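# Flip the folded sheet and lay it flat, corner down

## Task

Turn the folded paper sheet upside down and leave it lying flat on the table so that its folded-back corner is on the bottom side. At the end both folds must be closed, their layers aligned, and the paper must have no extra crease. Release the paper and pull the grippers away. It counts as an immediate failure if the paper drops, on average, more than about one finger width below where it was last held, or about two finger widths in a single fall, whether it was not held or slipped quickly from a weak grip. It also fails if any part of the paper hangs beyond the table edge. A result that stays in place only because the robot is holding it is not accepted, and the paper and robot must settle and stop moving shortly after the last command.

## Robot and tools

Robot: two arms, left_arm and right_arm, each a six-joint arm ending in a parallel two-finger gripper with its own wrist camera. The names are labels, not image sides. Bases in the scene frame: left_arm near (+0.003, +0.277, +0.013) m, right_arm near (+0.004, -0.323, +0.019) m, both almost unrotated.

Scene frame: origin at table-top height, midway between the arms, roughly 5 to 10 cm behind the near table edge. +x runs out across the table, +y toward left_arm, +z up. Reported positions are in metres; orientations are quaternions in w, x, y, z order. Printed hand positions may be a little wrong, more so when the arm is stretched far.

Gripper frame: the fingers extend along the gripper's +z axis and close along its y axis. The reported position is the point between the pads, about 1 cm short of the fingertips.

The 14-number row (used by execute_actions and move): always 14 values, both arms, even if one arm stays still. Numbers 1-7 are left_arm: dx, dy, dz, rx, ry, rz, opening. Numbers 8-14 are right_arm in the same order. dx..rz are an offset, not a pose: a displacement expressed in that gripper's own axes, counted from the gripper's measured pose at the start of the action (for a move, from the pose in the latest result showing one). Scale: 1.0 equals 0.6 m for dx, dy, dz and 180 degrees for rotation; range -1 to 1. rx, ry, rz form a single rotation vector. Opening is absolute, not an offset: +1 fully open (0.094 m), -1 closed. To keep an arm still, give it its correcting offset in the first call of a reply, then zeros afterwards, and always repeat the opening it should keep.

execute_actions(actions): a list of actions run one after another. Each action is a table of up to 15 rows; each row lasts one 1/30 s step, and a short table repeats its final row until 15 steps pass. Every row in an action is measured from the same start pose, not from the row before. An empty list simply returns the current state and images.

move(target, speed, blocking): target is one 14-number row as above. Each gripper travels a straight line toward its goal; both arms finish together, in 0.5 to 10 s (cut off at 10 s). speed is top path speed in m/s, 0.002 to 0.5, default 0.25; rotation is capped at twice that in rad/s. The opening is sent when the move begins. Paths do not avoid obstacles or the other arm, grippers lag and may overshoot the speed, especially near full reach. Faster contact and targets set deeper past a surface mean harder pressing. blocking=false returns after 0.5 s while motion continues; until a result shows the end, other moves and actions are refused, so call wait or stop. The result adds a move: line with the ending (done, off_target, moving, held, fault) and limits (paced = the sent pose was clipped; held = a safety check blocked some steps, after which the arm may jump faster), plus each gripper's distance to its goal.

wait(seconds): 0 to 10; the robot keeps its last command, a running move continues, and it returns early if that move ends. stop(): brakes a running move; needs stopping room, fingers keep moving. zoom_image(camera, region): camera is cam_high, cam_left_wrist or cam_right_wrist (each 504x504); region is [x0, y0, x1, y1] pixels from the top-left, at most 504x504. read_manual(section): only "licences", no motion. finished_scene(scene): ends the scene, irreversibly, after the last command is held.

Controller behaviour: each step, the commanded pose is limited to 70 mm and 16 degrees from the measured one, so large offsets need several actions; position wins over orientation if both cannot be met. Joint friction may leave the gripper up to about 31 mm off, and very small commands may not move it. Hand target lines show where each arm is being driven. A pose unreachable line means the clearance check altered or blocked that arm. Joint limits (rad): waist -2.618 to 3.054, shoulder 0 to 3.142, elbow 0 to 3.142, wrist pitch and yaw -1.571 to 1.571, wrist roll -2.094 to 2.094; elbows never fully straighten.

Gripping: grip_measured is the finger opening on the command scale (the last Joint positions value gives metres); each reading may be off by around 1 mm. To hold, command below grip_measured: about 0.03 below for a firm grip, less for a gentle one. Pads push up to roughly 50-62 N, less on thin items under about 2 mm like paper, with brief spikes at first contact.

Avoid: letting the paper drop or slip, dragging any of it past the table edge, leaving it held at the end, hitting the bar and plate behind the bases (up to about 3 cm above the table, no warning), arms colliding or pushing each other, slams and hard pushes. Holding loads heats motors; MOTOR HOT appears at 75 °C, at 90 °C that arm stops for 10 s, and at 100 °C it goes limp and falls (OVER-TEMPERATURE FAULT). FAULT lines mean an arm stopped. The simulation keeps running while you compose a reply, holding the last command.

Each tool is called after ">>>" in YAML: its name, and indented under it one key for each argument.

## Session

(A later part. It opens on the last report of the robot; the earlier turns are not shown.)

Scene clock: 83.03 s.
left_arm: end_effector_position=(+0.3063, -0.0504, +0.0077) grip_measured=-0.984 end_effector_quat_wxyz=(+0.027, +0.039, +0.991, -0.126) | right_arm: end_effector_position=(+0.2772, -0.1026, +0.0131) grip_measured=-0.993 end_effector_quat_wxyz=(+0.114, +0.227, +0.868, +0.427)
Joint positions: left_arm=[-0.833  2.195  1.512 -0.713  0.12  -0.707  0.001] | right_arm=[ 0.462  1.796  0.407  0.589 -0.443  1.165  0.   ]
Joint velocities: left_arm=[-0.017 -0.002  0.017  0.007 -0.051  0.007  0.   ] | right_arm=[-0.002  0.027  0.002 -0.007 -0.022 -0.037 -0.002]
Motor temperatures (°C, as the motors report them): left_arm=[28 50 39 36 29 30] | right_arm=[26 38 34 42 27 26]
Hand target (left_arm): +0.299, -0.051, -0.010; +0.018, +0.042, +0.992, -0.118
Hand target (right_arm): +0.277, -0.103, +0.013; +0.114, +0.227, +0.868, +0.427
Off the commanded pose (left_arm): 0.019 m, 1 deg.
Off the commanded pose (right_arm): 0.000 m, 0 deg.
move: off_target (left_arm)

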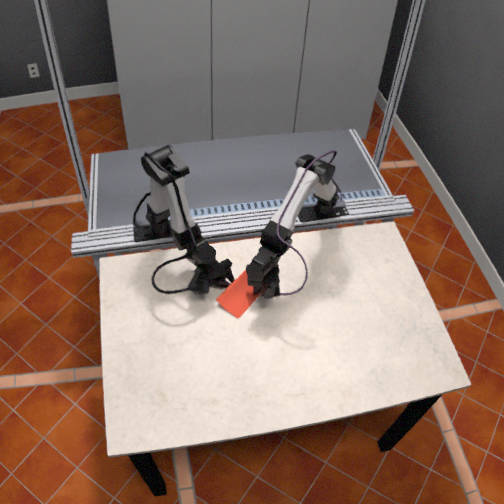

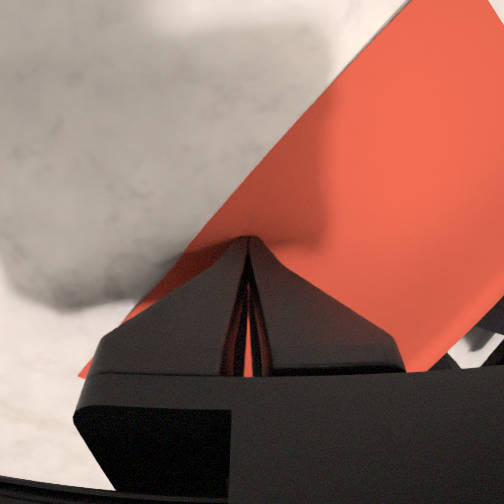

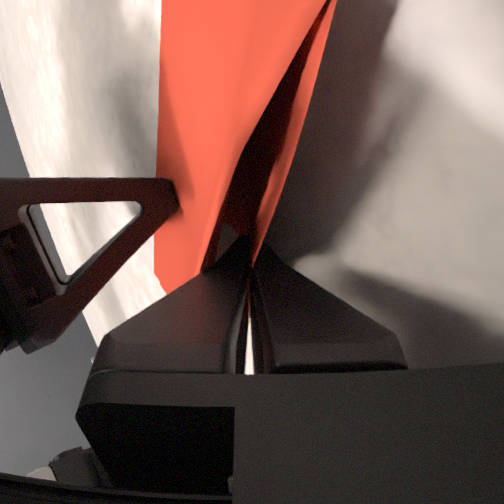

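>>> move:
  target: [0,0,0.04,0,0,0,-1,0.015,-0.045,-0.06,0,0,0,-0.93]
  speed: 0.015

Scene clock: 88.87 s.
left_arm: end_effector_position=(+0.3133, -0.0578, +0.0076) grip_measured=-0.984 end_effector_quat_wxyz=(+0.041, +0.040, +0.988, -0.140) | right_arm: end_effector_position=(+0.2518, -0.1332, +0.0138) grip_measured=-0.933 end_effector_quat_wxyz=(+0.118, +0.226, +0.867, +0.428)
Joint positions: left_arm=[-0.833  2.202  1.512 -0.667  0.121 -0.707  0.001] | right_arm=[ 0.385  1.676  0.269  0.585 -0.492  1.1    0.003]
Joint velocities: left_arm=[-0.002 -0.002 -0.012 -0.037 -0.051 -0.007 -0.   ] | right_arm=[-0.002 -0.002  0.002 -0.007  0.007  0.007  0.   ]
Motor temperatures (°C, as the motors report them): left_arm=[28 50 39 36 29 30] | right_arm=[26 38 34 42 27 26]
Hand target (left_arm): +0.307, -0.055, -0.015; +0.027, +0.040, +0.991, -0.126
Hand target (right_arm): +0.247, -0.137, +0.013; +0.114, +0.227, +0.868, +0.428
Off the commanded pose (left_arm): 0.024 m, 2 deg.
Off the commanded pose (right_arm): 0.006 m, 0 deg.
move: off_target (left_arm)

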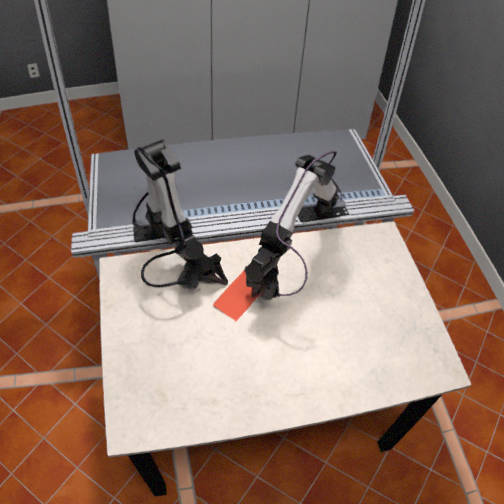

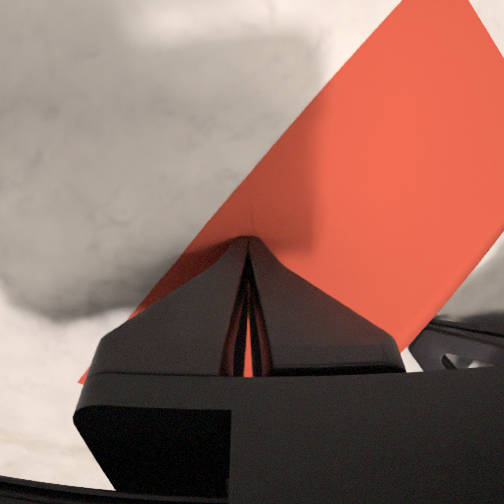

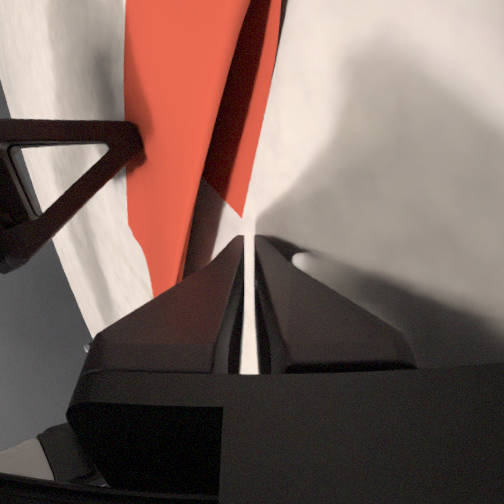

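>>> move:
  target: [0,0,-0.06,0,0,0,-1,-0.05,0,-0.12,0,0,0,-0.93]
  speed: 0.08

>>> move:
  target: [-0.01,-0.08,0.025,0,0,0,-1,-0.1,0.1,-0.08,0,0,0,-0.93]
  speed: 0.08

Scene clock: 96.13 s.
left_arm: end_effector_position=(+0.3067, -0.0459, +0.0341) grip_measured=-0.984 end_effector_quat_wxyz=(+0.036, +0.038, +0.989, -0.135) | right_arm: end_effector_position=(+0.2419, -0.1949, +0.0470) grip_measured=-0.933 end_effector_quat_wxyz=(+0.108, +0.231, +0.870, +0.421)
Joint positions: left_arm=[-0.826  2.128  1.512 -0.755  0.121 -0.705  0.001] | right_arm=[ 0.083  1.345  0.31   0.026 -0.675  0.813  0.003]
Joint velocities: left_arm=[-0.007  0.002  0.007 -0.007  0.037 -0.051  0.   ] | right_arm=[-0.002  0.007  0.012 -0.051 -0.007  0.037 -0.   ]
Motor temperatures (°C, as the motors report them): left_arm=[28 50 39 36 29 30] | right_arm=[26 38 33 42 27 26]
Hand target (left_arm): +0.311, -0.048, +0.042; +0.041, +0.040, +0.988, -0.140
Hand target (right_arm): +0.249, -0.196, +0.057; +0.119, +0.226, +0.867, +0.428
Off the commanded pose (left_arm): 0.009 m, 1 deg.
Off the commanded pose (right_arm): 0.013 m, 2 deg.
move: off_target (right_arm)

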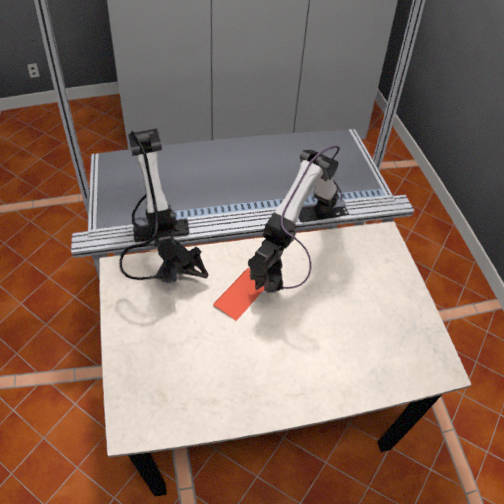

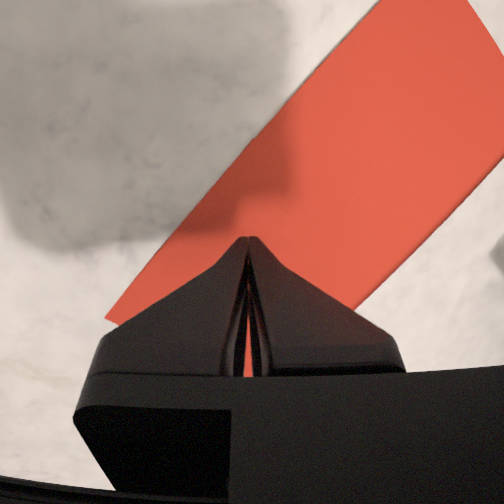

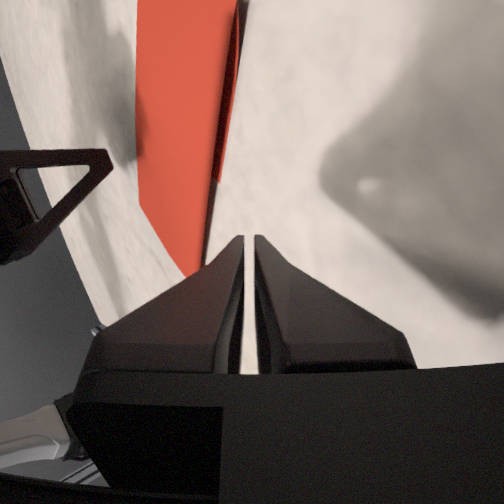

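Scene clock: 97.93 s.
left_arm: end_effector_position=(+0.3131, -0.0934, +0.0376) grip_measured=-0.984 end_effector_quat_wxyz=(+0.041, +0.036, +0.988, -0.142) | right_arm: end_effector_position=(+0.2927, -0.2231, +0.1256) grip_measured=-0.933 end_effector_quat_wxyz=(+0.119, +0.228, +0.870, +0.421)
Joint positions: left_arm=[-0.891  2.254  1.72  -0.811  0.111 -0.773  0.001] | right_arm=[-0.043  1.345  0.697 -0.433 -0.731  0.668  0.003]
Joint velocities: left_arm=[-0.002 -0.002  0.002 -0.037  0.022  0.007 -0.001] | right_arm=[-0.007  0.017  0.002 -0.037  0.022  0.095 -0.   ]
Motor temperatures (°C, as the motors report them): left_arm=[28 50 39 36 29 30] | right_arm=[26 38 34 42 27 26]
Hand target (left_arm): +0.309, -0.096, +0.032; +0.036, +0.038, +0.989, -0.135
Hand target (right_arm): +0.295, -0.224, +0.123; +0.109, +0.232, +0.870, +0.422
Off the commanded pose (left_arm): 0.007 m, 1 deg.
Off the commanded pose (right_arm): 0.003 m, 1 deg.
move: done

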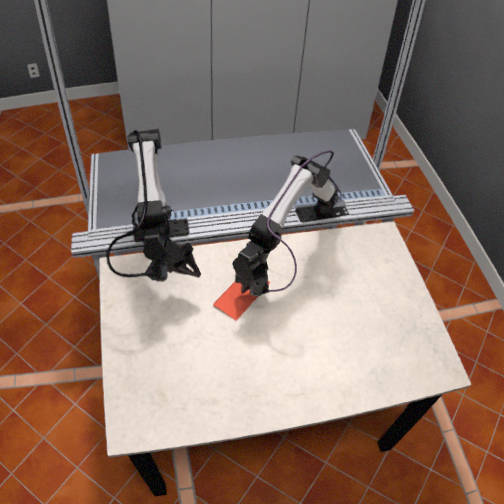

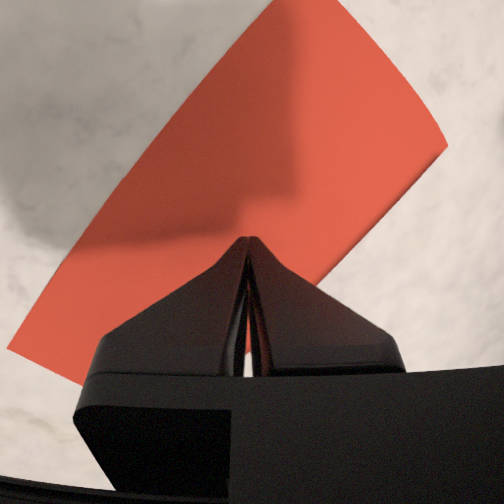

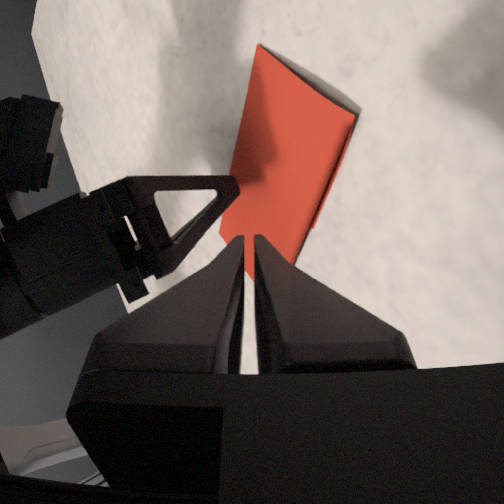

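It has mostly settled. One press, then clear.

>>> move:
  target: [0,0,0.075,0,0,0,-1,0,0,0,0,0,0,-0.93]
  speed: 0.03

>>> move:
  target: [0,0,-0.08,0,0,0,-1,0,0,0,0,0,0,-0.93]
  speed: 0.08

>>> move:
  target: [0,0.35,-0.25,0,0,0,-1,0,0,-0.08,0,0,0,-0.93]

Scene clock: 103.00 s.
left_arm: end_effector_position=(+0.3219, -0.1044, +0.0090) grip_measured=-0.984 end_effector_quat_wxyz=(+0.047, +0.035, +0.987, -0.149) | right_arm: end_effector_position=(+0.2924, -0.2231, +0.1254) grip_measured=-0.933 end_effector_quat_wxyz=(+0.118, +0.228, +0.870, +0.420)
Joint positions: left_arm=[-0.891  2.327  1.72  -0.719  0.111 -0.776  0.001] | right_arm=[-0.043  1.345  0.697 -0.434 -0.731  0.667  0.003]
Joint velocities: left_arm=[-0.007  0.002 -0.012  0.037  0.007 -0.007 -0.   ] | right_arm=[-0.002 -0.007  0.002 -0.037 -0.051 -0.022  0.001]
Motor temperatures (°C, as the motors report them): left_arm=[28 51 40 36 29 30] | right_arm=[26 37 35 41 27 26]
Hand target (left_arm): +0.316, -0.105, -0.005; +0.041, +0.036, +0.988, -0.142
Hand target (right_arm): +0.293, -0.223, +0.126; +0.119, +0.228, +0.870, +0.421
Off the commanded pose (left_arm): 0.016 m, 1 deg.
Off the commanded pose (right_arm): 0.000 m, 0 deg.
move: off_target (left_arm)

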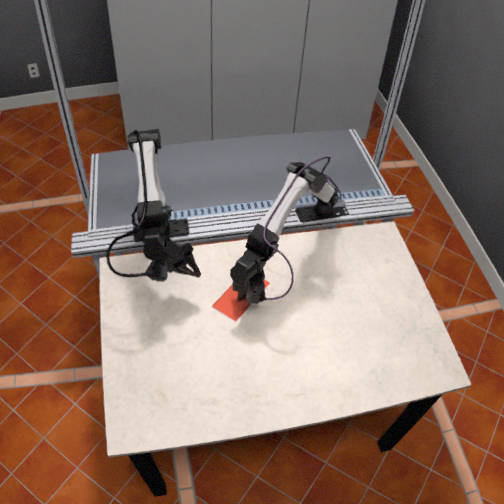

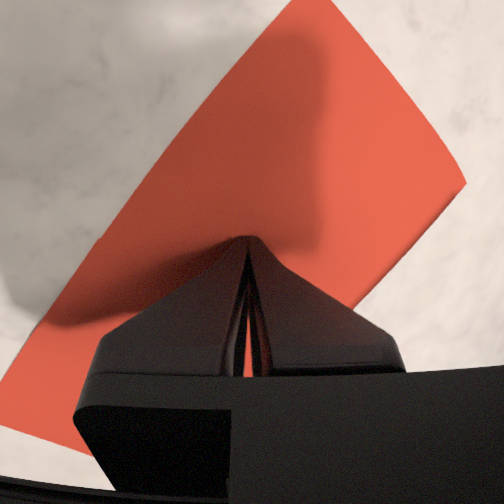

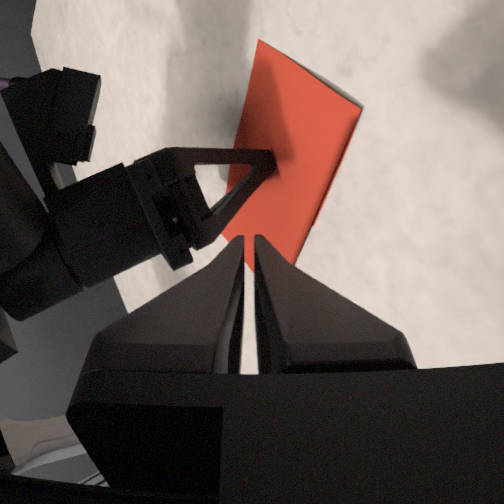

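Scene clock: 104.07 s.
left_arm: end_effector_position=(+0.3157, -0.0892, +0.0485) grip_measured=-0.984 end_effector_quat_wxyz=(+0.045, +0.032, +0.988, -0.146) | right_arm: end_effector_position=(+0.2924, -0.2231, +0.1254) grip_measured=-0.933 end_effector_quat_wxyz=(+0.118, +0.228, +0.870, +0.420)
Joint positions: left_arm=[-0.882  2.228  1.72  -0.827  0.111 -0.773  0.001] | right_arm=[-0.043  1.345  0.697 -0.434 -0.731  0.667  0.003]
Joint velocities: left_arm=[-0.012 -0.012 -0.017  0.022  0.022 -0.022  0.001] | right_arm=[-0.012  0.012 -0.012  0.081  0.081  0.022  0.001]
Motor temperatures (°C, as the motors report them): left_arm=[28 52 40 36 29 30] | right_arm=[26 37 35 41 27 26]
Hand target (left_arm): +0.318, -0.090, +0.055; +0.047, +0.035, +0.987, -0.149
Hand target (right_arm): +0.292, -0.223, +0.125; +0.118, +0.228, +0.870, +0.420
Off the commanded pose (left_arm): 0.007 m, 1 deg.
Off the commanded pose (right_arm): 0.000 m, 0 deg.
move: done

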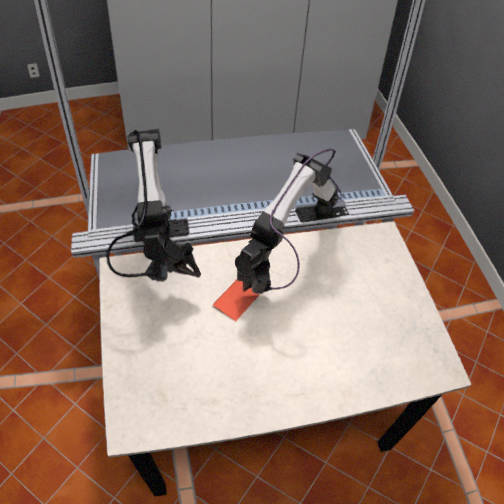

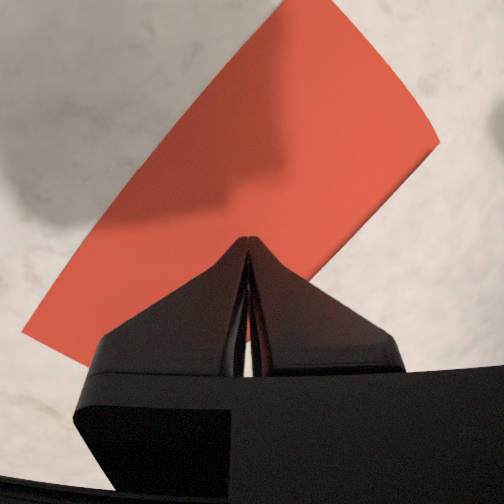

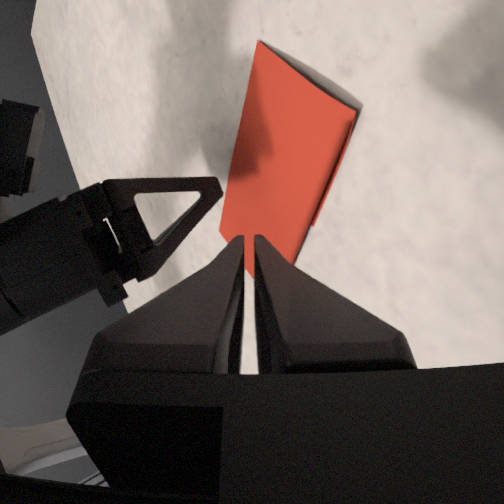

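Scene clock: 105.73 s.
left_arm: end_effector_position=(+0.3278, +0.1572, +0.1347) grip_measured=-0.984 end_effector_quat_wxyz=(+0.056, +0.025, +0.987, -0.146) | right_arm: end_effector_position=(+0.2712, -0.2526, +0.1442) grip_measured=-0.933 end_effector_quat_wxyz=(+0.106, +0.233, +0.873, +0.416)
Joint positions: left_arm=[-0.319  1.704  1.38  -1.081  0.212 -0.229  0.001] | right_arm=[-0.179  1.285  0.769 -0.715 -0.78   0.491  0.003]
Joint velocities: left_arm=[-0.012 -0.002  0.007 -0.022 -0.051  0.007 -0.002] | right_arm=[ 0.002 -0.007 -0.007 -0.007 -0.095 -0.037 -0.001]
Motor temperatures (°C, as the motors report them): left_arm=[28 52 40 36 29 30] | right_arm=[26 37 35 41 27 26]
Hand target (left_arm): +0.321, +0.155, +0.133; +0.045, +0.032, +0.987, -0.148
Hand target (right_arm): +0.274, -0.255, +0.155; +0.119, +0.228, +0.870, +0.420
Off the commanded pose (left_arm): 0.009 m, 2 deg.
Off the commanded pose (right_arm): 0.012 m, 2 deg.
move: off_target (right_arm)

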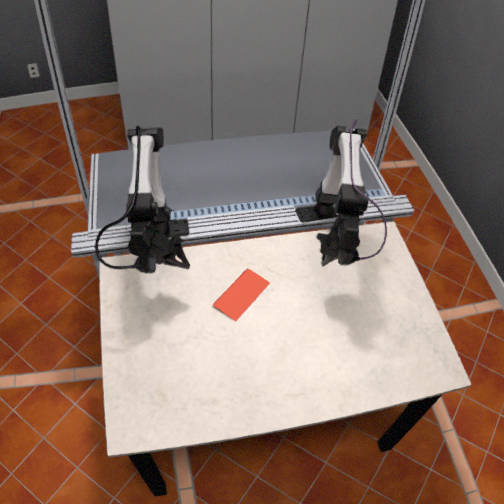

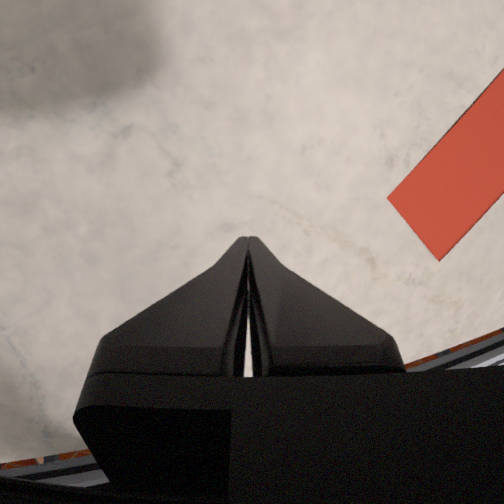

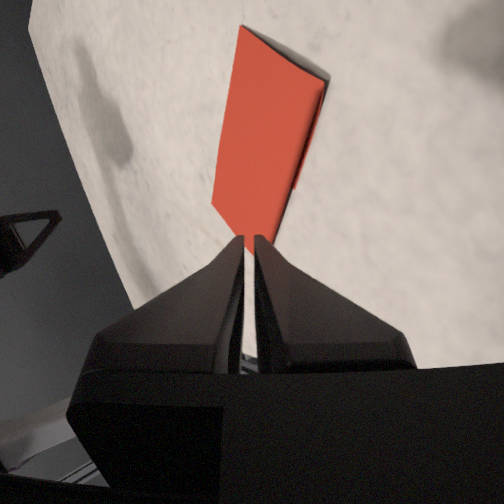

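>>> finished_scene:
  scene: 2

The scene is finished: the task was done.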